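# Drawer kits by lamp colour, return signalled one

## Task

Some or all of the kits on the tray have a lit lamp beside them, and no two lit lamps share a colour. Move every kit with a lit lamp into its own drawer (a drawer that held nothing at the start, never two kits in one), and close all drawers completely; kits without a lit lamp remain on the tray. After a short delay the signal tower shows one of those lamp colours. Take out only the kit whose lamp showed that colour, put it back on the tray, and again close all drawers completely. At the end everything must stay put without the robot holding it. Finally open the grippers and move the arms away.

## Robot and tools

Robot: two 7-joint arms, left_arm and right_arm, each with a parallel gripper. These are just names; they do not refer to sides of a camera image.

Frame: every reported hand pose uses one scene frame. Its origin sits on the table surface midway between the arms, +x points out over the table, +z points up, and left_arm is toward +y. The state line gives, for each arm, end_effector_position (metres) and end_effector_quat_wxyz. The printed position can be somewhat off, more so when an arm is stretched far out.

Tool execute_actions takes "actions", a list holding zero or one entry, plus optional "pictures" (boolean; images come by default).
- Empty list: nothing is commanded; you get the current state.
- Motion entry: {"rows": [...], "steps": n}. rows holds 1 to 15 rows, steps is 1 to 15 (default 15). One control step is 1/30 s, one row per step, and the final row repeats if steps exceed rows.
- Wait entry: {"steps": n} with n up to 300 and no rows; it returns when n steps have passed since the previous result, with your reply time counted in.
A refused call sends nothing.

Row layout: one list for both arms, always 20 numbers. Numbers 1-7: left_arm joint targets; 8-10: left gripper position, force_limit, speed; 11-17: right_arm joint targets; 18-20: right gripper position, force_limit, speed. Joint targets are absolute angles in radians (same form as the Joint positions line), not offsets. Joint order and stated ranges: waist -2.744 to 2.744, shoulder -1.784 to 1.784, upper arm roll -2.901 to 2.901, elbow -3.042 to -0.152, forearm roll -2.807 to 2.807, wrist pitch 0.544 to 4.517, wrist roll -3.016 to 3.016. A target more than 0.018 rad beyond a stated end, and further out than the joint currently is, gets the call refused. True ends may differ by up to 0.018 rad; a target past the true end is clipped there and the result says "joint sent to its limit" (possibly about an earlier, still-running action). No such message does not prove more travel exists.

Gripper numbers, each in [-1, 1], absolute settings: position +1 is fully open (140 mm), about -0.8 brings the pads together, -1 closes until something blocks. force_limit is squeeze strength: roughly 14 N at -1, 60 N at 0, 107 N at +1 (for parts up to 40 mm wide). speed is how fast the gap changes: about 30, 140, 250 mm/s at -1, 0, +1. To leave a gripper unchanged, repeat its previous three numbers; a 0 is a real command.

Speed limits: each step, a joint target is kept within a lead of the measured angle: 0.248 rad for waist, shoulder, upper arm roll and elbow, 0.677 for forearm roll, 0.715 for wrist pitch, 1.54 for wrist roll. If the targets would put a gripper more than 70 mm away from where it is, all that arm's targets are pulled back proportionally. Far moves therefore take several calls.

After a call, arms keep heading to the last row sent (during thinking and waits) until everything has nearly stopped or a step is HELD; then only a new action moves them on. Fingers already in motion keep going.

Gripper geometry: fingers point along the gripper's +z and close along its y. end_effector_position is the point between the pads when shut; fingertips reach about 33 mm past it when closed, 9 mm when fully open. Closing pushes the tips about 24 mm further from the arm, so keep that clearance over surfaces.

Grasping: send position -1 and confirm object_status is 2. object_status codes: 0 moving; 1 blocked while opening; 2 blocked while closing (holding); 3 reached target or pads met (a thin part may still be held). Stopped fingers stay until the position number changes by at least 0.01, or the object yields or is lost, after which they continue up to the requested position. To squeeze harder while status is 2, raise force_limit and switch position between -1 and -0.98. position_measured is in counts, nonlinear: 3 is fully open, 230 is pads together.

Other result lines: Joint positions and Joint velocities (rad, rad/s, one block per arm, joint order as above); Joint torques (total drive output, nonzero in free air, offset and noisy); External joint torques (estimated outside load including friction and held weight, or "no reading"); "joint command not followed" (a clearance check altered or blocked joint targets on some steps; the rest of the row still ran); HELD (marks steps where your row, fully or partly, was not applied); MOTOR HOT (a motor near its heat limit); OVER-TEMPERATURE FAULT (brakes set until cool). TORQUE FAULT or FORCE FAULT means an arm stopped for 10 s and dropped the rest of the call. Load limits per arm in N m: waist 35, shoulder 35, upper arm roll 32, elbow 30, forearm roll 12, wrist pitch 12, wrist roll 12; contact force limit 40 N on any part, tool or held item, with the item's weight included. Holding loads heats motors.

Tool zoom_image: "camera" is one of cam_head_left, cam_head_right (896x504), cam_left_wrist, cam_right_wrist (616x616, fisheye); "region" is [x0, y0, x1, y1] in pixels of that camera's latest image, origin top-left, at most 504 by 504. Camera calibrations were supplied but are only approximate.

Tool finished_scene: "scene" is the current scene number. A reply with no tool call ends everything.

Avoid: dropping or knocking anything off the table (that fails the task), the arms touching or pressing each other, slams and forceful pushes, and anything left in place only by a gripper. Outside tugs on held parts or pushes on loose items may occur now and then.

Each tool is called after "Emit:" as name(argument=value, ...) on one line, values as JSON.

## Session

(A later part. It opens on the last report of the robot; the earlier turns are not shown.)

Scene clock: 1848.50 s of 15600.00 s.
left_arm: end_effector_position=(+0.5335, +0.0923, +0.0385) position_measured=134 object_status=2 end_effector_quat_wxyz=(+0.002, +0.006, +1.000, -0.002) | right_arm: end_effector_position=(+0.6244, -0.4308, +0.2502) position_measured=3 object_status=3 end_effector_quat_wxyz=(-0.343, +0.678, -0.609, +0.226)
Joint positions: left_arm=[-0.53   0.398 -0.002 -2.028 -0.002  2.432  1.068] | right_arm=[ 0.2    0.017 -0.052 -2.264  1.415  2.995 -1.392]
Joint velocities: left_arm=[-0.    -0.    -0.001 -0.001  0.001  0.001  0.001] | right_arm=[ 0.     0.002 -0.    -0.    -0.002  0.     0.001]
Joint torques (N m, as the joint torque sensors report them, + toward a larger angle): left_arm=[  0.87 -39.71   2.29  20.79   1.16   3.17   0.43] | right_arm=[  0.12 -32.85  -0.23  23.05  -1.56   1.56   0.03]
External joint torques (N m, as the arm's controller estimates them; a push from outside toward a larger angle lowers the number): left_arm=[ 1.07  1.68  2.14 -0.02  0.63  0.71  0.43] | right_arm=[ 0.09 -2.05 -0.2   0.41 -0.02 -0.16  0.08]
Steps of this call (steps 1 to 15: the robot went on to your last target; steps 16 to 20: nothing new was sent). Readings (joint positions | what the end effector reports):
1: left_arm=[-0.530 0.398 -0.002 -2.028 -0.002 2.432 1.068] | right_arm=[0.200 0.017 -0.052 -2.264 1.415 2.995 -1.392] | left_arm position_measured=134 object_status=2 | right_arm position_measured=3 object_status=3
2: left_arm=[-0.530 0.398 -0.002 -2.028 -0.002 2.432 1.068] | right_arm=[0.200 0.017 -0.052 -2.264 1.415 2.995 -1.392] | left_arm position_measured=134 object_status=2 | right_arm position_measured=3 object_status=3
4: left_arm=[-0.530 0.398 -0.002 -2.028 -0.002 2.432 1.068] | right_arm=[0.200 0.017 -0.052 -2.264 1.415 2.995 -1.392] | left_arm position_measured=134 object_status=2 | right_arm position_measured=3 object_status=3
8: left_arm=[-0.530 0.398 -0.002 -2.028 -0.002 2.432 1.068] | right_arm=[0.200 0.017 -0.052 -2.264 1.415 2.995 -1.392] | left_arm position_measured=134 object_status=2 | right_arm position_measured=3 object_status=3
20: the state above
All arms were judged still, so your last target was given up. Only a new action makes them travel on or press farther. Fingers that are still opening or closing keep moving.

Emit:
execute_actions(actions=[{"rows":[[-0.527,0.39,0,-2.026,0,2.41,1.075,-0.3,-0.3,-0.7,0.2,0.017,-0.05,-2.264,1.415,2.995,-1.392,1,0,0],[-0.527,0.38,0,-2.025,0,2.39,1.075,-0.3,-0.3,-0.7,0.2,0.017,-0.05,-2.264,1.415,2.995,-1.392,1,0,0],[-0.527,0.37,0,-2.024,0,2.38,1.075,-0.3,-0.3,-0.7,0.2,0.017,-0.05,-2.264,1.415,2.995,-1.392,1,0,0],[-0.527,0.36,0,-2.022,0,2.36,1.075,-0.3,-0.3,-0.7,0.2,0.017,-0.05,-2.264,1.415,2.995,-1.392,1,0,0],[-0.527,0.345,0,-2.02,0,2.34,1.075,-0.3,-0.3,-0.7,0.2,0.017,-0.05,-2.264,1.415,2.995,-1.392,1,0,0],[-0.527,0.33,0,-2.018,0,2.32,1.075,-0.3,-0.3,-0.7,0.2,0.017,-0.05,-2.264,1.415,2.995,-1.392,1,0,0],[-0.527,0.31,0,-2.015,0,2.29,1.075,-0.3,-0.3,-0.7,0.2,0.017,-0.05,-2.264,1.415,2.995,-1.392,1,0,0],[-0.527,0.28,0,-2.01,0,2.25,1.075,-0.3,-0.3,-0.7,0.2,0.017,-0.05,-2.264,1.415,2.995,-1.392,1,0,0],[-0.527,0.25,0,-2.01,0,2.21,1.075,-0.3,-0.3,-0.7,0.2,0.017,-0.05,-2.264,1.415,2.995,-1.392,1,0,0],[-0.527,0.21,0,-2.005,0,2.17,1.075,-0.3,-0.3,-0.7,0.2,0.017,-0.05,-2.264,1.415,2.995,-1.392,1,0,0],[-0.527,0.17,0,-2.0,0,2.12,1.075,-0.3,-0.3,-0.7,0.2,0.017,-0.05,-2.264,1.415,2.995,-1.392,1,0,0],[-0.527,0.12,0,-2.0,0,2.07,1.1,-0.3,-0.3,-0.7,0.2,0.017,-0.05,-2.264,1.415,2.995,-1.392,1,0,0],[-0.527,0.07,0,-1.995,0,2.02,1.2,-0.3,-0.3,-0.7,0.2,0.017,-0.05,-2.264,1.415,2.995,-1.392,1,0,0],[-0.527,0.02,0,-1.99,0,1.97,1.3,-0.3,-0.3,-0.7,0.2,0.017,-0.05,-2.264,1.415,2.995,-1.392,1,0,0],[-0.527,-0.067,0,-1.99,0,1.92,1.4,-0.3,-0.3,-0.7,0.2,0.017,-0.05,-2.264,1.415,2.995,-1.392,1,0,0]],"steps":15}], pictures=false)

Emit:
execute_actions(actions=[{"steps":20}], pictures=false)

Emit:
execute_actions(actions=[{"rows":[[-0.5,-0.067,0,-1.99,0,1.92,1.61,-0.3,-0.3,-0.7,0.2,0.017,-0.05,-2.264,1.415,2.995,-1.392,1,0,0],[-0.46,-0.067,0,-1.99,0,1.92,1.61,-0.3,-0.3,-0.7,0.2,0.017,-0.05,-2.264,1.415,2.995,-1.392,1,0,0],[-0.42,-0.067,0,-1.99,0,1.92,1.61,-0.3,-0.3,-0.7,0.2,0.017,-0.05,-2.264,1.415,2.995,-1.392,1,0,0],[-0.38,-0.067,0,-1.99,0,1.92,1.61,-0.3,-0.3,-0.7,0.2,0.017,-0.05,-2.264,1.415,2.995,-1.392,1,0,0],[-0.34,-0.067,0,-1.99,0,1.92,1.61,-0.3,-0.3,-0.7,0.2,0.017,-0.05,-2.264,1.415,2.995,-1.392,1,0,0],[-0.30,-0.067,0,-1.99,0,1.92,1.61,-0.3,-0.3,-0.7,0.2,0.017,-0.05,-2.264,1.415,2.995,-1.392,1,0,0],[-0.26,-0.067,0,-1.99,0,1.92,1.61,-0.3,-0.3,-0.7,0.2,0.017,-0.05,-2.264,1.415,2.995,-1.392,1,0,0],[-0.22,-0.067,0,-1.99,0,1.92,1.61,-0.3,-0.3,-0.7,0.2,0.017,-0.05,-2.264,1.415,2.995,-1.392,1,0,0],[-0.18,-0.067,0,-1.99,0,1.92,1.61,-0.3,-0.3,-0.7,0.2,0.017,-0.05,-2.264,1.415,2.995,-1.392,1,0,0],[-0.14,-0.067,0,-1.99,0,1.92,1.61,-0.3,-0.3,-0.7,0.2,0.017,-0.05,-2.264,1.415,2.995,-1.392,1,0,0],[-0.10,-0.067,0,-1.99,0,1.92,1.61,-0.3,-0.3,-0.7,0.2,0.017,-0.05,-2.264,1.415,2.995,-1.392,1,0,0],[-0.07,-0.067,0,-1.99,0,1.92,1.61,-0.3,-0.3,-0.7,0.2,0.017,-0.05,-2.264,1.415,2.995,-1.392,1,0,0],[-0.05,-0.067,0,-1.99,0,1.92,1.61,-0.3,-0.3,-0.7,0.2,0.017,-0.05,-2.264,1.415,2.995,-1.392,1,0,0],[-0.04,-0.067,0,-1.99,0,1.92,1.61,-0.3,-0.3,-0.7,0.2,0.017,-0.05,-2.264,1.415,2.995,-1.392,1,0,0]],"steps":15}], pictures=false)

Emit:
execute_actions(actions=[{"steps":45}])

Scene clock: 1888.10 s of 15600.00 s.
left_arm: end_effector_position=(+0.5193, +0.1003, +0.1976) position_measured=134 object_status=2 end_effector_quat_wxyz=(+0.015, +0.030, +0.999, -0.009) | right_arm: end_effector_position=(+0.6244, -0.4308, +0.2502) position_measured=3 object_status=3 end_effector_quat_wxyz=(-0.343, +0.678, -0.609, +0.226)
Joint positions: left_arm=[-0.53   0.105 -0.002 -2.004 -0.002  2.144  1.114] | right_arm=[ 0.2    0.017 -0.052 -2.264  1.415  2.995 -1.392]
Joint velocities: left_arm=[-0.001 -1.173  0.     0.092 -0.    -0.745  0.528] | right_arm=[ 0.001  0.    -0.002 -0.     0.001  0.    -0.   ]
Joint torques (N m, as the joint torque sensors report them, + toward a larger angle): left_arm=[ -0.38 -30.66   1.2   23.01   1.16   2.23   0.47] | right_arm=[  0.27 -32.34  -0.51  23.01  -1.49   1.68   0.04]
External joint torques (N m, as the arm's controller estimates them; a push from outside toward a larger angle lowers the number): left_arm=[-0.41 -2.41  1.06  1.1   0.52 -0.51  0.48] | right_arm=[ 0.25 -1.49 -0.47  0.38  0.04 -0.04  0.08]
Steps of this call (steps 1 to 90: nothing new was sent; then 36.10 s passed at rest; steps 91 to 105: all 15 steps of this action). Readings (joint positions | what the end effector reports):
91: left_arm=[-0.530 0.398 -0.002 -2.028 -0.002 2.429 1.068] | right_arm=[0.200 0.017 -0.052 -2.264 1.415 2.995 -1.392] | left_arm position_measured=134 object_status=2 | right_arm position_measured=3 object_status=3
92: left_arm=[-0.530 0.395 -0.002 -2.028 -0.002 2.423 1.068] | right_arm=[0.200 0.017 -0.052 -2.264 1.415 2.995 -1.392] | left_arm position_measured=134 object_status=2 | right_arm position_measured=3 object_status=3
94: left_arm=[-0.530 0.384 -0.002 -2.028 -0.002 2.406 1.068] | right_arm=[0.200 0.017 -0.052 -2.264 1.415 2.995 -1.392] | left_arm position_measured=134 object_status=2 | right_arm position_measured=3 object_status=3
98: left_arm=[-0.530 0.334 -0.002 -2.024 -0.002 2.345 1.068] | right_arm=[0.200 0.017 -0.052 -2.264 1.415 2.995 -1.392] | left_arm position_measured=134 object_status=2 | right_arm position_measured=3 object_status=3
105: the state above

Scene clock: 1888.77 s of 15600.00 s.
left_arm: end_effector_position=(+0.4785, +0.1235, +0.2804) position_measured=134 object_status=2 end_effector_quat_wxyz=(+0.002, +0.153, +0.988, -0.002) | right_arm: end_effector_position=(+0.6244, -0.4308, +0.2502) position_measured=3 object_status=3 end_effector_quat_wxyz=(-0.343, +0.678, -0.609, +0.226)
Joint positions: left_arm=[-0.53  -0.067 -0.002 -1.99  -0.002  1.928  1.361] | right_arm=[ 0.2    0.017 -0.052 -2.264  1.415  2.995 -1.392]
Joint velocities: left_arm=[-0.    -0.001  0.001  0.001  0.001 -0.028  0.108] | right_arm=[-0.    -0.001 -0.     0.001 -0.     0.001 -0.001]
Joint torques (N m, as the joint torque sensors report them, + toward a larger angle): left_arm=[  0.6  -29.84   1.33  24.01   1.52   2.11   0.53] | right_arm=[  0.22 -32.72  -0.36  22.99  -1.53   1.63   0.  ]
External joint torques (N m, as the arm's controller estimates them; a push from outside toward a larger angle lowers the number): left_arm=[ 0.59  0.2   1.38 -0.48  0.75 -0.35  0.54] | right_arm=[ 0.18 -1.65 -0.34  0.19  0.02 -0.1   0.04]
Steps of this call (steps 1 to 20: the robot went on to your last target). Readings (joint positions | what the end effector reports):
1: left_arm=[-0.530 0.065 -0.002 -2.001 -0.002 2.116 1.135] | right_arm=[0.200 0.017 -0.052 -2.264 1.415 2.995 -1.392] | left_arm position_measured=134 object_status=2 | right_arm position_measured=3 object_status=3
2: left_arm=[-0.530 0.026 -0.002 -1.997 -0.002 2.085 1.159] | right_arm=[0.200 0.017 -0.052 -2.264 1.415 2.995 -1.392] | left_arm position_measured=134 object_status=2 | right_arm position_measured=3 object_status=3
4: left_arm=[-0.530 -0.037 -0.002 -1.987 -0.002 2.034 1.205] | right_arm=[0.200 0.017 -0.052 -2.264 1.415 2.995 -1.392] | left_arm position_measured=134 object_status=2 | right_arm position_measured=3 object_status=3
8: left_arm=[-0.530 -0.073 -0.002 -1.981 -0.002 1.976 1.272] | right_arm=[0.200 0.017 -0.052 -2.264 1.415 2.995 -1.392] | left_arm position_measured=134 object_status=2 | right_arm position_measured=3 object_status=3
20: the state above

Scene clock: 1889.27 s of 15600.00 s.
left_arm: end_effector_position=(+0.5477, +0.3637, +0.2798) position_measured=134 object_status=2 end_effector_quat_wxyz=(+0.000, +0.015, +1.000, -0.001) | right_arm: end_effector_position=(+0.6244, -0.4308, +0.2502) position_measured=3 object_status=3 end_effector_quat_wxyz=(-0.343, +0.678, -0.609, +0.226)
Joint positions: left_arm=[-0.07  -0.066  0.007 -1.99  -0.001  1.925  1.552] | right_arm=[ 0.2    0.017 -0.052 -2.264  1.415  2.995 -1.392]
Joint velocities: left_arm=[ 0.595  0.     0.119 -0.     0.012 -0.006  0.172] | right_arm=[-0.    -0.001 -0.     0.    -0.    -0.    -0.002]
Joint torques (N m, as the joint torque sensors report them, + toward a larger angle): left_arm=[-10.52 -29.86  -9.84  24.17   0.96   2.03   0.38] | right_arm=[  0.32 -32.47  -0.38  23.3   -1.51   1.65   0.03]
External joint torques (N m, as the arm's controller estimates them; a push from outside toward a larger angle lowers the number): left_arm=[ 1.13  0.18  2.02 -0.01  0.81 -0.33  0.4 ] | right_arm=[ 0.41 -1.37 -0.23  0.48  0.03 -0.1   0.07]
Steps of this call (steps 1 to 15: all 15 steps of this action). Readings (joint positions | what the end effector reports):
1: left_arm=[-0.525 -0.067 -0.004 -1.990 -0.002 1.927 1.384] | right_arm=[0.200 0.017 -0.052 -2.264 1.415 2.995 -1.392] | left_arm position_measured=134 object_status=2 | right_arm position_measured=3 object_status=3
2: left_arm=[-0.512 -0.067 -0.008 -1.990 -0.002 1.926 1.407] | right_arm=[0.200 0.017 -0.052 -2.264 1.415 2.995 -1.392] | left_arm position_measured=134 object_status=2 | right_arm position_measured=3 object_status=3
4: left_arm=[-0.462 -0.067 -0.012 -1.990 -0.002 1.925 1.446] | right_arm=[0.200 0.017 -0.052 -2.264 1.415 2.995 -1.392] | left_arm position_measured=134 object_status=2 | right_arm position_measured=3 object_status=3
8: left_arm=[-0.319 -0.067 -0.007 -1.990 -0.002 1.925 1.497] | right_arm=[0.200 0.017 -0.052 -2.264 1.415 2.995 -1.392] | left_arm position_measured=134 object_status=2 | right_arm position_measured=3 object_status=3
15: the state above

Scene clock: 1890.77 s of 15600.00 s.
left_arm: end_effector_position=(+0.5477, +0.3784, +0.2796) position_measured=134 object_status=2 end_effector_quat_wxyz=(-0.001, +0.027, +1.000, -0.000) | right_arm: end_effector_position=(+0.6244, -0.4308, +0.2502) position_measured=3 object_status=3 end_effector_quat_wxyz=(-0.343, +0.678, -0.609, +0.226)
Joint positions: left_arm=[-0.039 -0.066  0.002 -1.99  -0.001  1.923  1.603] | right_arm=[ 0.2    0.017 -0.052 -2.264  1.415  2.995 -1.392]
Joint velocities: left_arm=[ 0.001 -0.001  0.001  0.001  0.    -0.001 -0.001] | right_arm=[-0.001  0.001  0.    -0.     0.002 -0.     0.001]
Joint torques (N m, as the joint torque sensors report them, + toward a larger angle): left_arm=[ -1.19 -30.5   -0.84  23.91   1.17   2.08   0.53] | right_arm=[  0.01 -32.74  -0.29  23.21  -1.55   1.63   0.06]
External joint torques (N m, as the arm's controller estimates them; a push from outside toward a larger angle lowers the number): left_arm=[-1.26 -0.67 -0.84 -0.41  0.39 -0.34  0.53] | right_arm=[ 0.03 -1.82 -0.21  0.49 -0.02 -0.09  0.1 ]
Steps of this call (steps 1 to 30: the robot went on to your last target; steps 31 to 45: nothing new was sent). Readings (joint positions | what the end effector reports):
1: left_arm=[-0.055 -0.066 0.010 -1.990 -0.001 1.925 1.557] | right_arm=[0.200 0.017 -0.052 -2.264 1.415 2.995 -1.392] | left_arm position_measured=134 object_status=2 | right_arm position_measured=3 object_status=3
2: left_arm=[-0.045 -0.066 0.011 -1.990 -0.001 1.924 1.562] | right_arm=[0.200 0.017 -0.052 -2.264 1.415 2.995 -1.392] | left_arm position_measured=134 object_status=2 | right_arm position_measured=3 object_status=3
4: left_arm=[-0.039 -0.066 0.010 -1.990 -0.001 1.924 1.570] | right_arm=[0.200 0.017 -0.052 -2.264 1.415 2.995 -1.392] | left_arm position_measured=134 object_status=2 | right_arm position_measured=3 object_status=3
8: left_arm=[-0.039 -0.066 0.004 -1.990 -0.001 1.924 1.582] | right_arm=[0.200 0.017 -0.052 -2.264 1.415 2.995 -1.392] | left_arm position_measured=134 object_status=2 | right_arm position_measured=3 object_status=3
45: the state above
All arms were judged still, so your last target was given up. Only a new action makes them travel on or press farther. Fingers that are still opening or closing keep moving.
camera_calibration (this result's frames):
cam_left_wrist: T_world_to_cam=[[0.212009, 0.975611, -0.0568825, -0.461174], [0.892276, -0.169501, 0.418465, -0.528455], [0.398617, -0.139473, -0.90645, 0.278543], [0, 0, 0, 1]] pos_world=[0.458269, 0.399202, 0.447393]
cam_right_wrist: T_world_to_cam=[[-0.683746, -0.0235411, -0.72934, 0.596446], [-0.419384, 0.830602, 0.366357, 0.519315], [0.597167, 0.556369, -0.577794, 0.187584], [0, 0, 0, 1]] pos_world=[0.513591, -0.521669, 0.353142]

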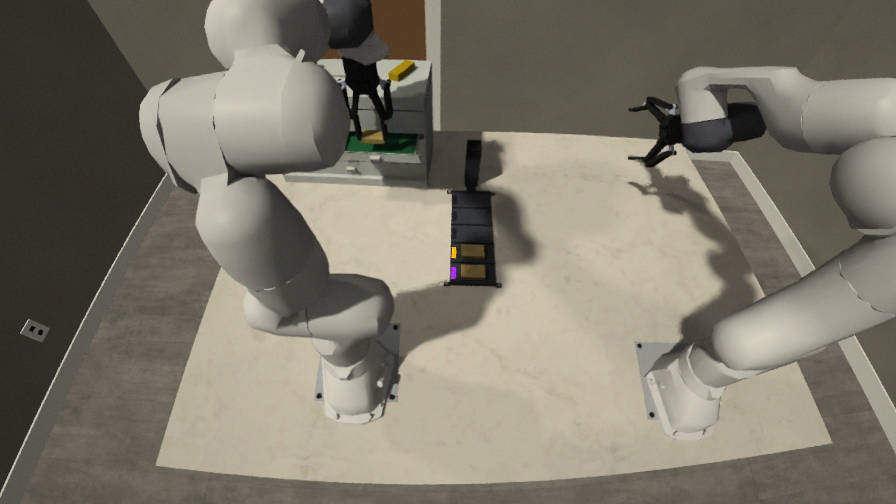

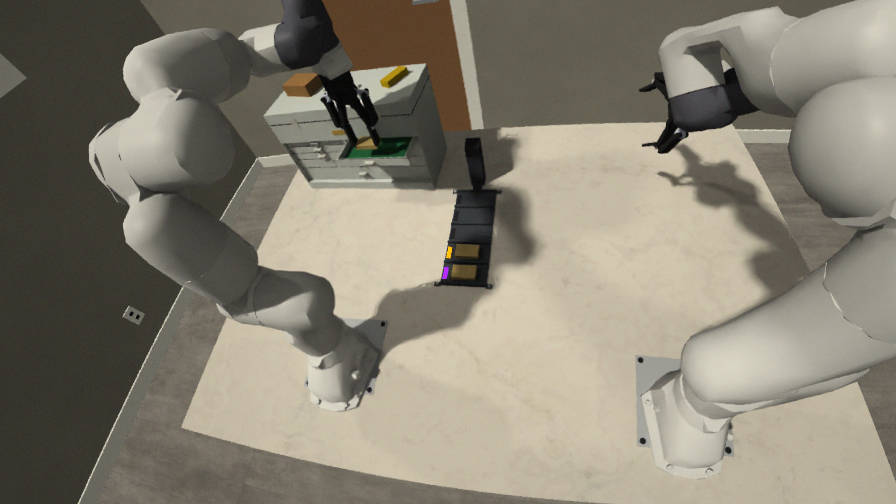

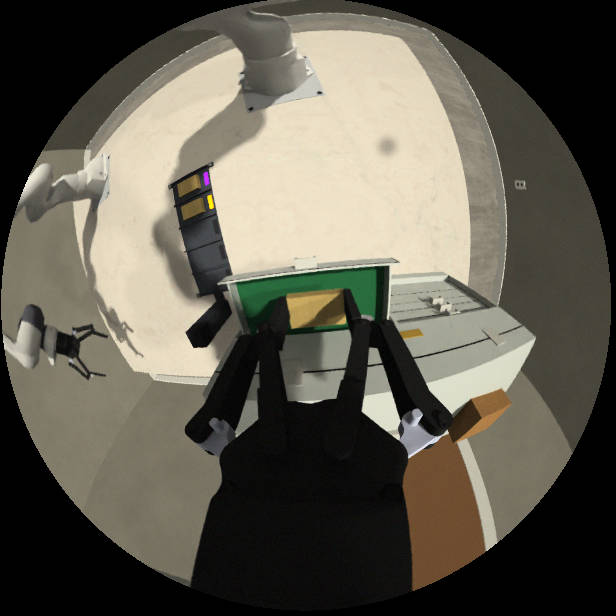

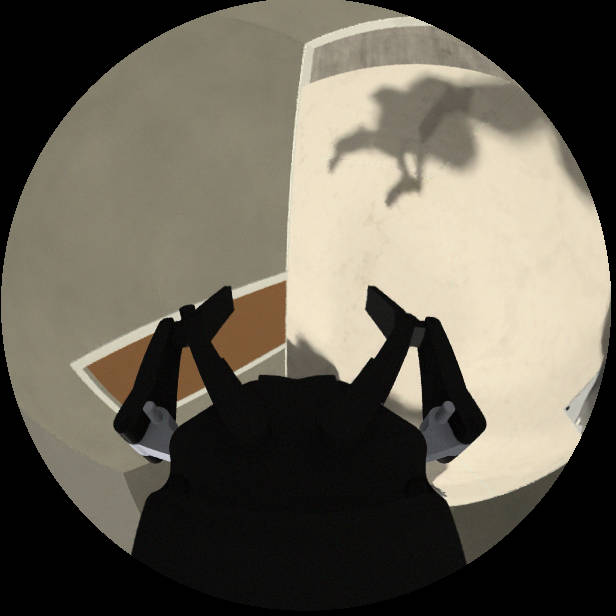

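Descend to z .24.

Emit:
execute_actions(actions=[{"rows":[[-0.04,-0.065,0,-1.995,0,1.95,1.615,-0.3,-0.3,-0.7,0.2,0.017,-0.05,-2.264,1.415,2.995,-1.392,1,0,0],[-0.04,-0.063,0,-2.003,0,1.965,1.615,-0.3,-0.3,-0.7,0.2,0.017,-0.05,-2.264,1.415,2.995,-1.392,1,0,0],[-0.04,-0.06,0,-2.012,0,1.98,1.615,-0.3,-0.3,-0.7,0.2,0.017,-0.05,-2.264,1.415,2.995,-1.392,1,0,0],[-0.04,-0.058,0,-2.02,0,1.99,1.615,-0.3,-0.3,-0.7,0.2,0.017,-0.05,-2.264,1.415,2.995,-1.392,1,0,0],[-0.04,-0.055,0,-2.03,0,2.0,1.615,-0.3,-0.3,-0.7,0.2,0.017,-0.05,-2.264,1.415,2.995,-1.392,1,0,0],[-0.04,-0.052,0,-2.04,0,2.012,1.615,-0.3,-0.3,-0.7,0.2,0.017,-0.05,-2.264,1.415,2.995,-1.392,1,0,0],[-0.04,-0.049,0,-2.05,0,2.022,1.615,-0.3,-0.3,-0.7,0.2,0.017,-0.05,-2.264,1.415,2.995,-1.392,1,0,0],[-0.04,-0.046,0,-2.058,0,2.028,1.615,-0.3,-0.3,-0.7,0.2,0.017,-0.05,-2.264,1.415,2.995,-1.392,1,0,0],[-0.04,-0.044,0,-2.066,0,2.028,1.615,-0.3,-0.3,-0.7,0.2,0.017,-0.05,-2.264,1.415,2.995,-1.392,1,0,0]],"steps":15}], pictures=false)

Emit:
execute_actions(actions=[{"steps":30}])

Emit:
zoom_image(camera="cam_left_wrist", region=[190, 220, 450, 400])

Scene clock: 1904.20 s of 15600.00 s.
left_arm: end_effector_position=(+0.5452, +0.3784, +0.2401) position_measured=134 object_status=2 end_effector_quat_wxyz=(-0.004, +0.029, +1.000, -0.000) | right_arm: end_effector_position=(+0.6244, -0.4308, +0.2502) position_measured=3 object_status=3 end_effector_quat_wxyz=(-0.343, +0.678, -0.609, +0.226)
Joint positions: left_arm=[-0.039 -0.043  0.002 -2.065 -0.001  2.012  1.607] | right_arm=[ 0.2    0.017 -0.052 -2.264  1.415  2.995 -1.392]
Joint velocities: left_arm=[ 0.    -0.002  0.002  0.    -0.     0.069  0.003] | right_arm=[-0.001  0.001 -0.002  0.     0.     0.001  0.001]
Joint torques (N m, as the joint torque sensors report them, + toward a larger angle): left_arm=[ -1.83 -30.66  -1.28  22.18   1.13   3.14   0.44] | right_arm=[  0.09 -32.85  -0.16  23.47  -1.5    1.64   0.04]
External joint torques (N m, as the arm's controller estimates them; a push from outside toward a larger angle lowers the number): left_arm=[-1.95 -1.24 -1.36 -1.12  0.39  0.86  0.44] | right_arm=[ 0.15 -1.98 -0.04  0.83  0.03 -0.09  0.08]
Steps of this call (steps 1 to 90: nothing new was sent; then 9.93 s passed at rest; steps 91 to 105: all 15 steps of this action). Readings (joint positions | what the end effector reports):
91: left_arm=[-0.039 -0.066 0.002 -1.991 -0.001 1.927 1.604] | right_arm=[0.200 0.017 -0.052 -2.264 1.415 2.995 -1.392] | left_arm position_measured=134 object_status=2 | right_arm position_measured=3 object_status=3
92: left_arm=[-0.039 -0.066 0.002 -1.994 -0.001 1.933 1.604] | right_arm=[0.200 0.017 -0.052 -2.264 1.415 2.995 -1.392] | left_arm position_measured=134 object_status=2 | right_arm position_measured=3 object_status=3
94: left_arm=[-0.039 -0.065 0.002 -2.004 -0.001 1.949 1.605] | right_arm=[0.200 0.017 -0.052 -2.264 1.415 2.995 -1.392] | left_arm position_measured=134 object_status=2 | right_arm position_measured=3 object_status=3
98: left_arm=[-0.039 -0.055 0.002 -2.038 -0.001 1.984 1.606] | right_arm=[0.200 0.017 -0.052 -2.264 1.415 2.995 -1.392] | left_arm position_measured=134 object_status=2 | right_arm position_measured=3 object_status=3
105: the state above

Scene clock: 1905.20 s of 15600.00 s.
left_arm: end_effector_position=(+0.5481, +0.3783, +0.2405) position_measured=134 object_status=2 end_effector_quat_wxyz=(+0.000, +0.030, +1.000, -0.000) | right_arm: end_effector_position=(+0.6244, -0.4308, +0.2502) position_measured=3 object_status=3 end_effector_quat_wxyz=(-0.343, +0.678, -0.609, +0.226)
Joint positions: left_arm=[-0.039 -0.043  0.002 -2.066 -0.001  2.023  1.608] | right_arm=[ 0.2    0.017 -0.052 -2.264  1.415  2.995 -1.392]
Joint velocities: left_arm=[-0.002  0.001 -0.    -0.    -0.001 -0.    -0.002] | right_arm=[-0.    -0.002  0.001 -0.001  0.002  0.    -0.001]
Joint torques (N m, as the joint torque sensors report them, + toward a larger angle): left_arm=[ -0.98 -30.32  -0.81  23.66   1.12   3.42   0.45] | right_arm=[  0.35 -32.99   0.17  23.23  -1.53   1.63   0.05]
External joint torques (N m, as the arm's controller estimates them; a push from outside toward a larger angle lowers the number): left_arm=[-0.84 -0.07 -0.63 -0.33  0.39  1.    0.45] | right_arm=[ 0.38 -1.93  0.26  0.48  0.01 -0.11  0.1 ]
Steps of this call (steps 1 to 30: the robot went on to your last target). Readings (joint positions | what the end effector reports):
1: left_arm=[-0.039 -0.043 0.002 -2.065 -0.001 2.014 1.607] | right_arm=[0.200 0.017 -0.052 -2.264 1.415 2.995 -1.392] | left_arm position_measured=134 object_status=2 | right_arm position_measured=3 object_status=3
2: left_arm=[-0.039 -0.043 0.002 -2.065 -0.001 2.016 1.608] | right_arm=[0.200 0.017 -0.052 -2.264 1.415 2.995 -1.392] | left_arm position_measured=134 object_status=2 | right_arm position_measured=3 object_status=3
4: left_arm=[-0.039 -0.043 0.002 -2.065 -0.001 2.018 1.608] | right_arm=[0.200 0.017 -0.052 -2.264 1.415 2.995 -1.392] | left_arm position_measured=134 object_status=2 | right_arm position_measured=3 object_status=3
8: left_arm=[-0.039 -0.043 0.002 -2.066 -0.001 2.021 1.608] | right_arm=[0.200 0.017 -0.052 -2.264 1.415 2.995 -1.392] | left_arm position_measured=134 object_status=2 | right_arm position_measured=3 object_status=3
30: the state above
All arms were judged still, so your last target was given up. Only a new action makes them travel on or press farther. Fingers that are still opening or closing keep moving.
camera_calibration (this result's frames):
cam_left_wrist: T_world_to_cam=[[0.217387, 0.974448, -0.0565119, -0.466022], [0.890724, -0.174365, 0.419772, -0.510107], [0.399192, -0.141589, -0.905869, 0.243179], [0, 0, 0, 1]] pos_world=[0.458596, 0.399601, 0.408081]
cam_right_wrist: T_world_to_cam=[[-0.683746, -0.0235412, -0.72934, 0.596446], [-0.419384, 0.830602, 0.366357, 0.519315], [0.597167, 0.556369, -0.577794, 0.187584], [0, 0, 0, 1]] pos_world=[0.513591, -0.521669, 0.353142]

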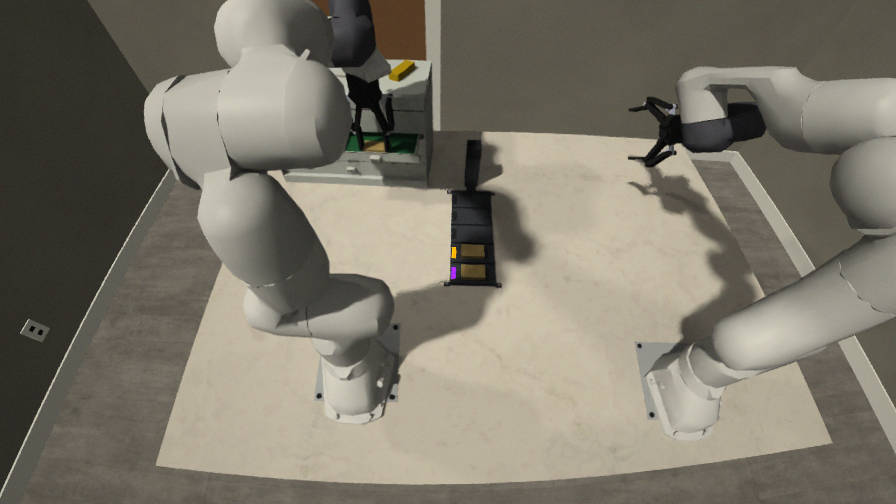

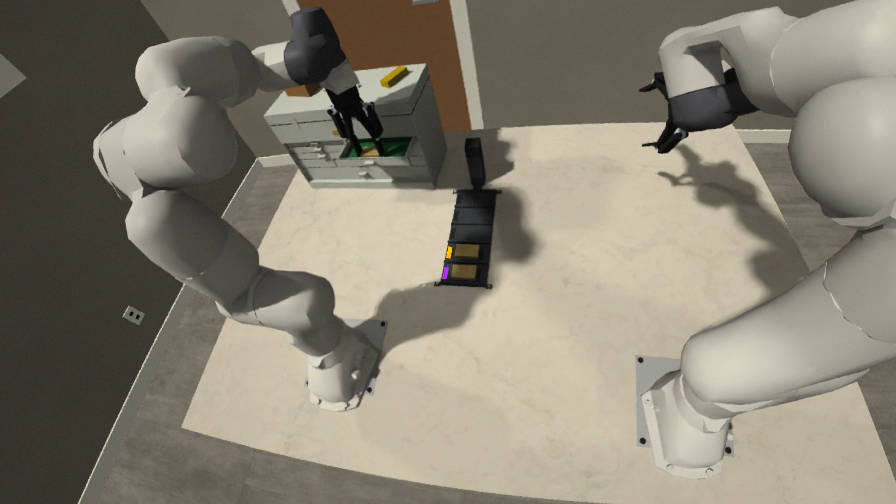

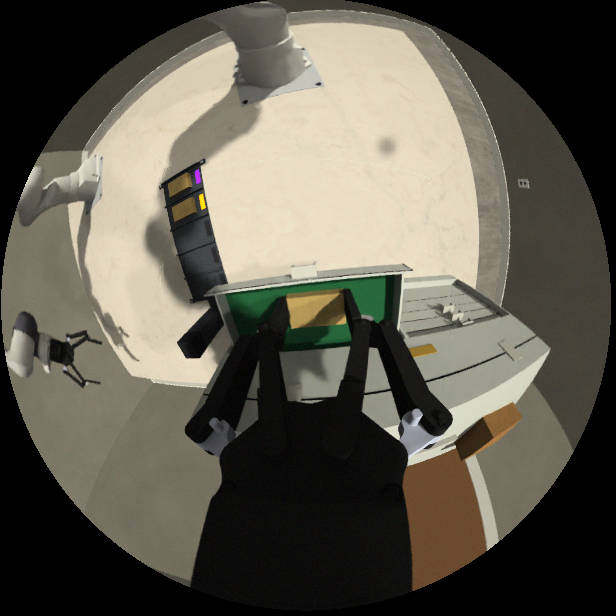

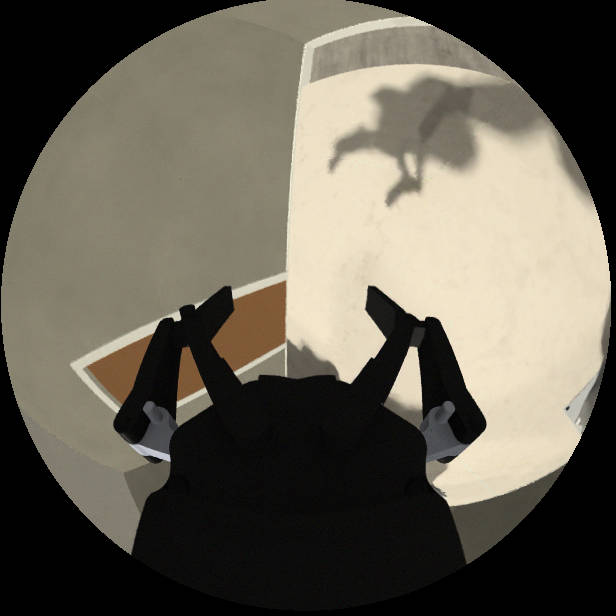

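Region (190, 220, 450, 400) of cam_left_wrist's 616x616 image, scaled by 1.938, with more detail than that image has; it fills the top 349 rows of this view, and the rest is white.

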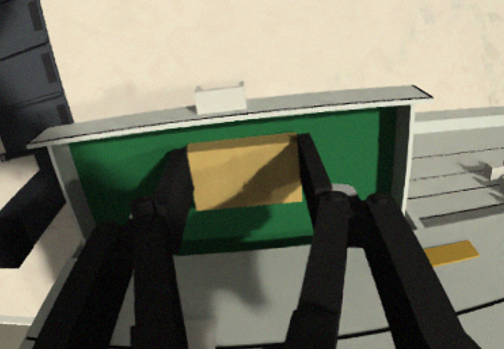

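Emit:
execute_actions(actions=[{"rows":[[-0.04,-0.027,0,-2.046,0,2.026,1.615,-0.3,-0.3,-0.7,0.2,0.017,-0.05,-2.264,1.415,2.995,-1.392,1,0,0],[-0.04,-0.027,0,-2.046,0,2.026,1.615,-0.3,-0.3,-0.7,0.2,0.017,-0.05,-2.264,1.415,2.995,-1.392,1,0,0],[-0.04,-0.027,0,-2.046,0,2.026,1.615,-0.3,-0.3,-0.7,0.2,0.017,-0.05,-2.264,1.415,2.995,-1.392,1,0,0],[-0.04,-0.027,0,-2.046,0,2.026,1.615,-0.3,-0.3,-0.7,0.2,0.017,-0.05,-2.264,1.415,2.995,-1.392,1,0,0],[-0.04,-0.027,0,-2.046,0,2.026,1.615,-0.3,-0.3,-0.7,0.2,0.017,-0.05,-2.264,1.415,2.995,-1.392,1,0,0],[-0.04,-0.027,0,-2.046,0,2.04,1.615,-0.3,-0.3,-0.7,0.2,0.017,-0.05,-2.264,1.415,2.995,-1.392,1,0,0],[-0.04,-0.025,0,-2.05,0,2.05,1.615,-0.3,-0.3,-0.7,0.2,0.017,-0.05,-2.264,1.415,2.995,-1.392,1,0,0],[-0.04,-0.023,0,-2.054,0,2.05,1.615,-0.3,-0.3,-0.7,0.2,0.017,-0.05,-2.264,1.415,2.995,-1.392,1,0,0],[-0.04,-0.021,0,-2.058,0,2.05,1.615,-0.3,-0.3,-0.7,0.2,0.017,-0.05,-2.264,1.415,2.995,-1.392,1,0,0],[-0.04,-0.019,0,-2.062,0,2.05,1.615,-0.3,-0.3,-0.7,0.2,0.017,-0.05,-2.264,1.415,2.995,-1.392,1,0,0]],"steps":15}], pictures=false)

Emit:
execute_actions(actions=[{"steps":25}], pictures=false)

Emit:
execute_actions(actions=[{"rows":[[-0.04,-0.017,0,-2.066,0,2.062,1.615,-0.3,-0.3,-0.7,0.2,0.017,-0.05,-2.264,1.415,2.995,-1.392,1,0,0],[-0.04,-0.016,0,-2.068,0,2.062,1.615,-0.3,-0.3,-0.7,0.2,0.017,-0.05,-2.264,1.415,2.995,-1.392,1,0,0],[-0.04,-0.0145,0,-2.071,0,2.062,1.615,-0.3,-0.3,-0.7,0.2,0.017,-0.05,-2.264,1.415,2.995,-1.392,1,0,0]],"steps":15}], pictures=false)

Emit:
execute_actions(actions=[{"steps":20}], pictures=false)

Scene clock: 1931.97 s of 15600.00 s.
left_arm: end_effector_position=(+0.5578, +0.3780, +0.2388) position_measured=134 object_status=2 end_effector_quat_wxyz=(+0.008, +0.030, +1.000, -0.000) | right_arm: end_effector_position=(+0.6244, -0.4308, +0.2502) position_measured=3 object_status=3 end_effector_quat_wxyz=(-0.343, +0.678, -0.609, +0.226)
Joint positions: left_arm=[-0.039 -0.027  0.002 -2.054 -0.001  2.043  1.608] | right_arm=[ 0.2    0.017 -0.052 -2.264  1.415  2.995 -1.392]
Joint velocities: left_arm=[ 0.001 -0.001 -0.    -0.003  0.     0.025 -0.002] | right_arm=[-0.     0.     0.    -0.001  0.     0.001 -0.   ]
Joint torques (N m, as the joint torque sensors report them, + toward a larger angle): left_arm=[ -0.73 -25.97  -1.57  18.94   1.12   3.03   0.38] | right_arm=[  0.11 -32.59   0.12  22.94  -1.58   1.63   0.07]
External joint torques (N m, as the arm's controller estimates them; a push from outside toward a larger angle lowers the number): left_arm=[-0.71  5.17 -1.52 -5.27  0.38  0.56  0.39] | right_arm=[ 0.07 -1.69  0.14  0.29 -0.05 -0.09  0.12]
Steps of this call (steps 1 to 90: nothing new was sent; then 23.27 s passed at rest; steps 91 to 105: all 15 steps of this action). Readings (joint positions | what the end effector reports):
91: left_arm=[-0.039 -0.040 0.002 -2.062 -0.001 2.023 1.608] | right_arm=[0.200 0.017 -0.052 -2.264 1.415 2.995 -1.392] | left_arm position_measured=134 object_status=2 | right_arm position_measured=3 object_status=3
92: left_arm=[-0.039 -0.036 0.002 -2.057 -0.001 2.023 1.608] | right_arm=[0.200 0.017 -0.052 -2.264 1.415 2.995 -1.392] | left_arm position_measured=134 object_status=2 | right_arm position_measured=3 object_status=3
94: left_arm=[-0.039 -0.031 0.002 -2.052 -0.001 2.023 1.608] | right_arm=[0.200 0.017 -0.052 -2.264 1.415 2.995 -1.392] | left_arm position_measured=134 object_status=2 | right_arm position_measured=3 object_status=3
98: left_arm=[-0.039 -0.027 0.002 -2.051 -0.001 2.031 1.608] | right_arm=[0.200 0.017 -0.052 -2.264 1.415 2.995 -1.392] | left_arm position_measured=134 object_status=2 | right_arm position_measured=3 object_status=3
105: the state above

Scene clock: 1932.80 s of 15600.00 s.
left_arm: end_effector_position=(+0.5587, +0.3779, +0.2387) position_measured=134 object_status=2 end_effector_quat_wxyz=(+0.009, +0.030, +1.000, -0.000) | right_arm: end_effector_position=(+0.6244, -0.4308, +0.2502) position_measured=3 object_status=3 end_effector_quat_wxyz=(-0.343, +0.678, -0.609, +0.226)
Joint positions: left_arm=[-0.039 -0.027  0.002 -2.055 -0.001  2.047  1.608] | right_arm=[ 0.2    0.017 -0.052 -2.264  1.415  2.995 -1.392]
Joint velocities: left_arm=[-0.001  0.002 -0.    -0.    -0.     0.    -0.001] | right_arm=[-0.    -0.     0.     0.    -0.001  0.001  0.001]
Joint torques (N m, as the joint torque sensors report them, + toward a larger angle): left_arm=[ -1.82 -26.04  -0.98  19.48   1.18   3.12   0.43] | right_arm=[  0.29 -32.62  -0.4   23.18  -1.57   1.62   0.09]
External joint torques (N m, as the arm's controller estimates them; a push from outside toward a larger angle lowers the number): left_arm=[-1.8   4.6  -0.93 -4.41  0.44  0.68  0.43] | right_arm=[ 0.32 -1.67 -0.31  0.49 -0.04 -0.12  0.13]
Steps of this call (steps 1 to 15: the robot went on to your last target; steps 16 to 25: nothing new was sent). Readings (joint positions | what the end effector reports):
1: left_arm=[-0.039 -0.027 0.002 -2.054 -0.001 2.044 1.608] | right_arm=[0.200 0.017 -0.052 -2.264 1.415 2.995 -1.392] | left_arm position_measured=134 object_status=2 | right_arm position_measured=3 object_status=3
2: left_arm=[-0.039 -0.027 0.002 -2.054 -0.001 2.044 1.608] | right_arm=[0.200 0.017 -0.052 -2.264 1.415 2.995 -1.392] | left_arm position_measured=134 object_status=2 | right_arm position_measured=3 object_status=3
4: left_arm=[-0.039 -0.027 0.002 -2.054 -0.001 2.045 1.608] | right_arm=[0.200 0.017 -0.052 -2.264 1.415 2.995 -1.392] | left_arm position_measured=134 object_status=2 | right_arm position_measured=3 object_status=3
8: left_arm=[-0.039 -0.027 0.002 -2.055 -0.001 2.046 1.608] | right_arm=[0.200 0.017 -0.052 -2.264 1.415 2.995 -1.392] | left_arm position_measured=134 object_status=2 | right_arm position_measured=3 object_status=3
25: the state above
All arms were judged still, so your last target was given up. Only a new action makes them travel on or press farther. Fingers that are still opening or closing keep moving.

Scene clock: 1933.30 s of 15600.00 s.
left_arm: end_effector_position=(+0.5618, +0.3778, +0.2383) position_measured=134 object_status=2 end_effector_quat_wxyz=(+0.015, +0.030, +0.999, -0.000) | right_arm: end_effector_position=(+0.6244, -0.4308, +0.2502) position_measured=3 object_status=3 end_effector_quat_wxyz=(-0.343, +0.678, -0.609, +0.226)
Joint positions: left_arm=[-0.039 -0.027  0.002 -2.059 -0.001  2.062  1.608] | right_arm=[ 0.2    0.017 -0.052 -2.264  1.415  2.995 -1.392]
Joint velocities: left_arm=[ 0.001 -0.001 -0.001 -0.001 -0.001  0.006  0.001] | right_arm=[ 0.    -0.     0.002 -0.001 -0.001 -0.     0.   ]
Joint torques (N m, as the joint torque sensors report them, + toward a larger angle): left_arm=[ -0.86 -22.54  -0.88  15.85   1.11   2.35   0.38] | right_arm=[  0.26 -32.45   0.01  23.14  -1.54   1.66   0.05]
External joint torques (N m, as the arm's controller estimates them; a push from outside toward a larger angle lowers the number): left_arm=[-0.78  8.43 -0.77 -8.25  0.37 -0.14  0.38] | right_arm=[ 0.07 -1.6  -0.12  0.49  0.   -0.03  0.09]
Steps of this call (steps 1 to 15: all 15 steps of this action). Readings (joint positions | what the end effector reports):
1: left_arm=[-0.039 -0.027 0.002 -2.056 -0.001 2.049 1.608] | right_arm=[0.200 0.017 -0.052 -2.264 1.415 2.995 -1.392] | left_arm position_measured=134 object_status=2 | right_arm position_measured=3 object_status=3
2: left_arm=[-0.039 -0.027 0.002 -2.056 -0.001 2.051 1.608] | right_arm=[0.200 0.017 -0.052 -2.264 1.415 2.995 -1.392] | left_arm position_measured=134 object_status=2 | right_arm position_measured=3 object_status=3
4: left_arm=[-0.039 -0.027 0.002 -2.058 -0.001 2.055 1.608] | right_arm=[0.200 0.017 -0.052 -2.264 1.415 2.995 -1.392] | left_arm position_measured=134 object_status=2 | right_arm position_measured=3 object_status=3
8: left_arm=[-0.039 -0.027 0.002 -2.058 -0.001 2.059 1.608] | right_arm=[0.200 0.017 -0.052 -2.264 1.415 2.995 -1.392] | left_arm position_measured=134 object_status=2 | right_arm position_measured=3 object_status=3
15: the state above

Scene clock: 1933.97 s of 15600.00 s.
left_arm: end_effector_position=(+0.5620, +0.3777, +0.2382) position_measured=134 object_status=2 end_effector_quat_wxyz=(+0.015, +0.030, +0.999, -0.000) | right_arm: end_effector_position=(+0.6244, -0.4308, +0.2502) position_measured=3 object_status=3 end_effector_quat_wxyz=(-0.343, +0.678, -0.609, +0.226)
Joint positions: left_arm=[-0.039 -0.027  0.002 -2.059 -0.001  2.063  1.608] | right_arm=[ 0.2    0.017 -0.052 -2.264  1.415  2.995 -1.392]
Joint velocities: left_arm=[-0.001  0.    -0.    -0.001 -0.001  0.001 -0.001] | right_arm=[-0.001 -0.    -0.    -0.001 -0.     0.    -0.   ]
Joint torques (N m, as the joint torque sensors report them, + toward a larger angle): left_arm=[ -0.68 -23.2   -0.02  17.01   1.2    2.5    0.45] | right_arm=[ -0.31 -32.64   0.05  23.22  -1.55   1.64   0.05]
External joint torques (N m, as the arm's controller estimates them; a push from outside toward a larger angle lowers the number): left_arm=[-0.67  7.62  0.01 -6.97  0.47  0.03  0.45] | right_arm=[-0.31 -1.78  0.12  0.59 -0.02 -0.09  0.1 ]
Steps of this call (steps 1 to 15: the robot went on to your last target; steps 16 to 20: nothing new was sent). Readings (joint positions | what the end effector reports):
1: left_arm=[-0.039 -0.027 0.002 -2.059 -0.001 2.062 1.608] | right_arm=[0.200 0.017 -0.052 -2.264 1.415 2.995 -1.392] | left_arm position_measured=134 object_status=2 | right_arm position_measured=3 object_status=3
2: left_arm=[-0.039 -0.027 0.002 -2.059 -0.001 2.062 1.608] | right_arm=[0.200 0.017 -0.052 -2.264 1.415 2.995 -1.392] | left_arm position_measured=134 object_status=2 | right_arm position_measured=3 object_status=3
4: left_arm=[-0.039 -0.027 0.002 -2.059 -0.001 2.062 1.608] | right_arm=[0.200 0.017 -0.052 -2.264 1.415 2.995 -1.392] | left_arm position_measured=134 object_status=2 | right_arm position_measured=3 object_status=3
8: left_arm=[-0.039 -0.027 0.002 -2.059 -0.001 2.063 1.608] | right_arm=[0.200 0.017 -0.052 -2.264 1.415 2.995 -1.392] | left_arm position_measured=134 object_status=2 | right_arm position_measured=3 object_status=3
20: the state above
All arms were judged still, so your last target was given up. Only a new action makes them travel on or press farther. Fingers that are still opening or closing keep moving.

Emit:
execute_actions(actions=[{"rows":[[-0.04,-0.028,0,-2.056,0,2.06,1.615,-0.3,-0.3,-0.7,0.2,0.017,-0.05,-2.264,1.415,2.995,-1.392,1,0,0]],"steps":15}])

Emit:
zoom_image(camera="cam_head_right", region=[260, 60, 460, 200])

Emit:
zoom_image(camera="cam_left_wrist", region=[150, 220, 470, 460])

Scene clock: 1944.37 s of 15600.00 s.
left_arm: end_effector_position=(+0.5630, +0.3777, +0.2399) position_measured=134 object_status=2 end_effector_quat_wxyz=(+0.017, +0.030, +0.999, -0.000) | right_arm: end_effector_position=(+0.6244, -0.4308, +0.2502) position_measured=3 object_status=3 end_effector_quat_wxyz=(-0.343, +0.678, -0.609, +0.226)
Joint positions: left_arm=[-0.039 -0.028  0.002 -2.057 -0.001  2.063  1.608] | right_arm=[ 0.2    0.017 -0.052 -2.264  1.415  2.995 -1.392]
Joint velocities: left_arm=[ 0.002  0.001 -0.     0.     0.     0.    -0.   ] | right_arm=[-0.     0.     0.001  0.    -0.001 -0.001  0.001]
Joint torques (N m, as the joint torque sensors report them, + toward a larger angle): left_arm=[ -0.81 -31.02  -0.64  23.92   1.13   2.14   0.38] | right_arm=[  0.3  -32.85  -0.34  23.29  -1.51   1.63   0.03]
External joint torques (N m, as the arm's controller estimates them; a push from outside toward a larger angle lowers the number): left_arm=[-0.85 -0.33 -0.65 -0.01  0.4  -0.34  0.38] | right_arm=[ 0.25 -2.   -0.33  0.64  0.02 -0.09  0.07]
Steps of this call (steps 1 to 90: nothing new was sent; then 6.90 s passed at rest; steps 91 to 105: all 15 steps of this action). Readings (joint positions | what the end effector reports):
91: left_arm=[-0.039 -0.027 0.002 -2.058 -0.001 2.063 1.608] | right_arm=[0.200 0.017 -0.052 -2.264 1.415 2.995 -1.392] | left_arm position_measured=134 object_status=2 | right_arm position_measured=3 object_status=3
92: left_arm=[-0.039 -0.028 0.002 -2.057 -0.001 2.063 1.608] | right_arm=[0.200 0.017 -0.052 -2.264 1.415 2.995 -1.392] | left_arm position_measured=134 object_status=2 | right_arm position_measured=3 object_status=3
94: left_arm=[-0.039 -0.028 0.002 -2.057 -0.001 2.063 1.608] | right_arm=[0.200 0.017 -0.052 -2.264 1.415 2.995 -1.392] | left_arm position_measured=134 object_status=2 | right_arm position_measured=3 object_status=3
98: left_arm=[-0.039 -0.028 0.002 -2.057 -0.001 2.063 1.608] | right_arm=[0.200 0.017 -0.052 -2.264 1.415 2.995 -1.392] | left_arm position_measured=134 object_status=2 | right_arm position_measured=3 object_status=3
105: the state above
camera_calibration (this result's frames):
cam_left_wrist: T_world_to_cam=[[0.219944, 0.974235, -0.0499025, -0.471608], [0.876112, -0.174777, 0.449312, -0.521906], [0.429013, -0.142544, -0.89198, 0.216878], [0, 0, 0, 1]] pos_world=[0.467931, 0.399155, 0.404415]
cam_right_wrist: T_world_to_cam=[[-0.683746, -0.0235411, -0.72934, 0.596446], [-0.419384, 0.830602, 0.366357, 0.519315], [0.597167, 0.556369, -0.577794, 0.187584], [0, 0, 0, 1]] pos_world=[0.513591, -0.521669, 0.353142]

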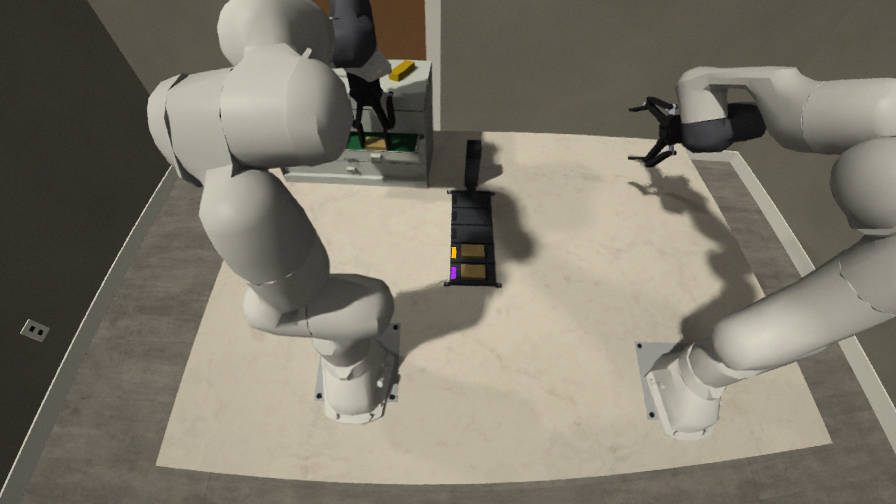

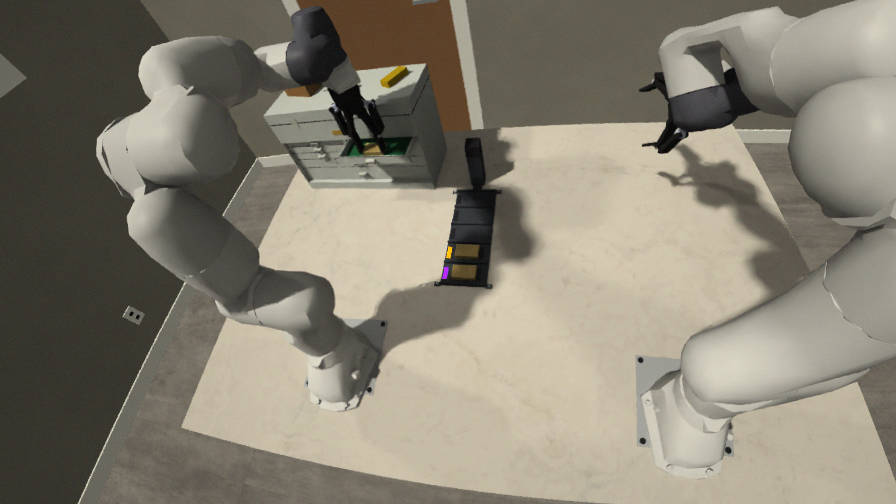

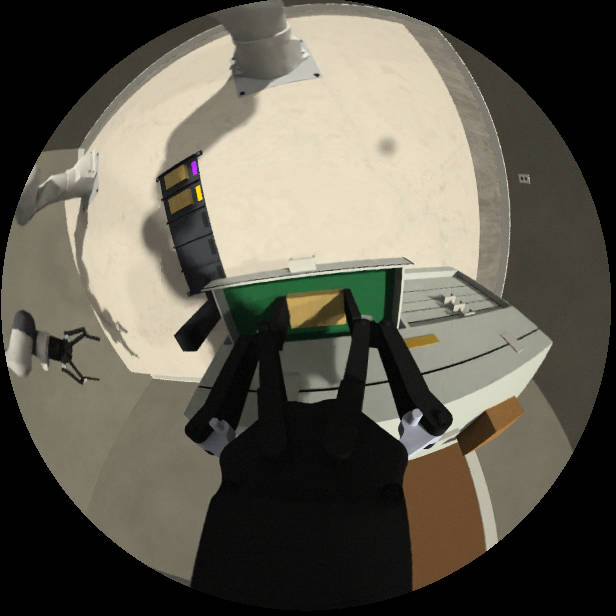

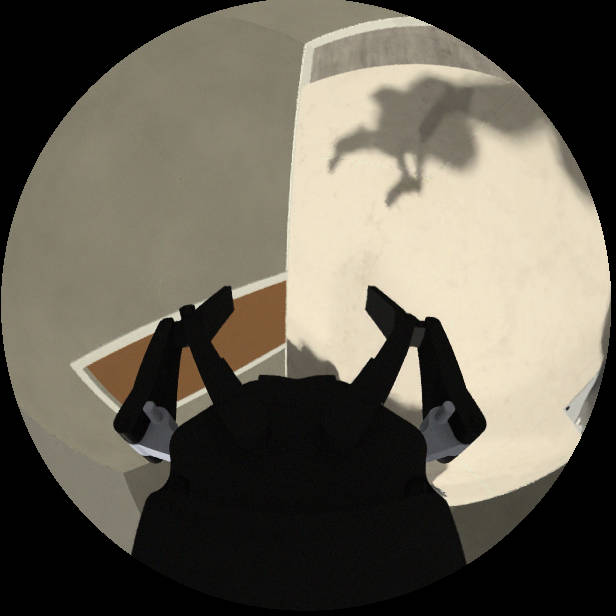

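Region (260, 60, 460, 200) of cam_head_right's 896x504 image, scaled by 2.520, with more detail than that image has; it fills the top 353 rows of this view, and the rest is white.

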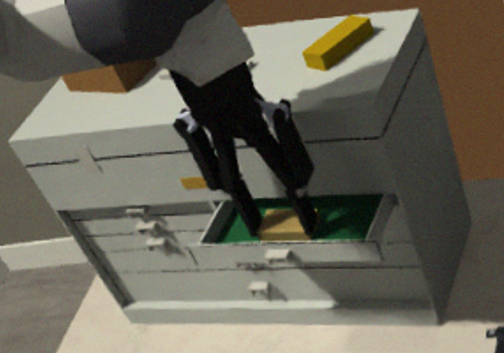

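Region (150, 220, 470, 460) of cam_left_wrist's 616x616 image, scaled by 1.575, with more detail than that image has; it fills the top 378 rows of this view, and the rest is white.

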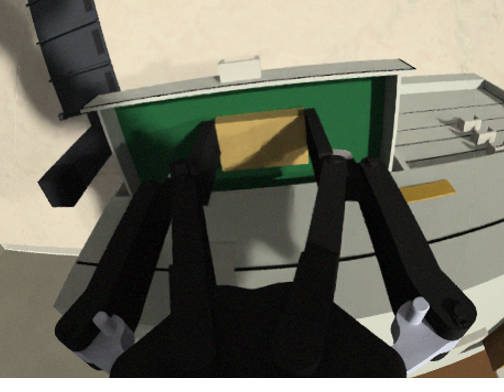

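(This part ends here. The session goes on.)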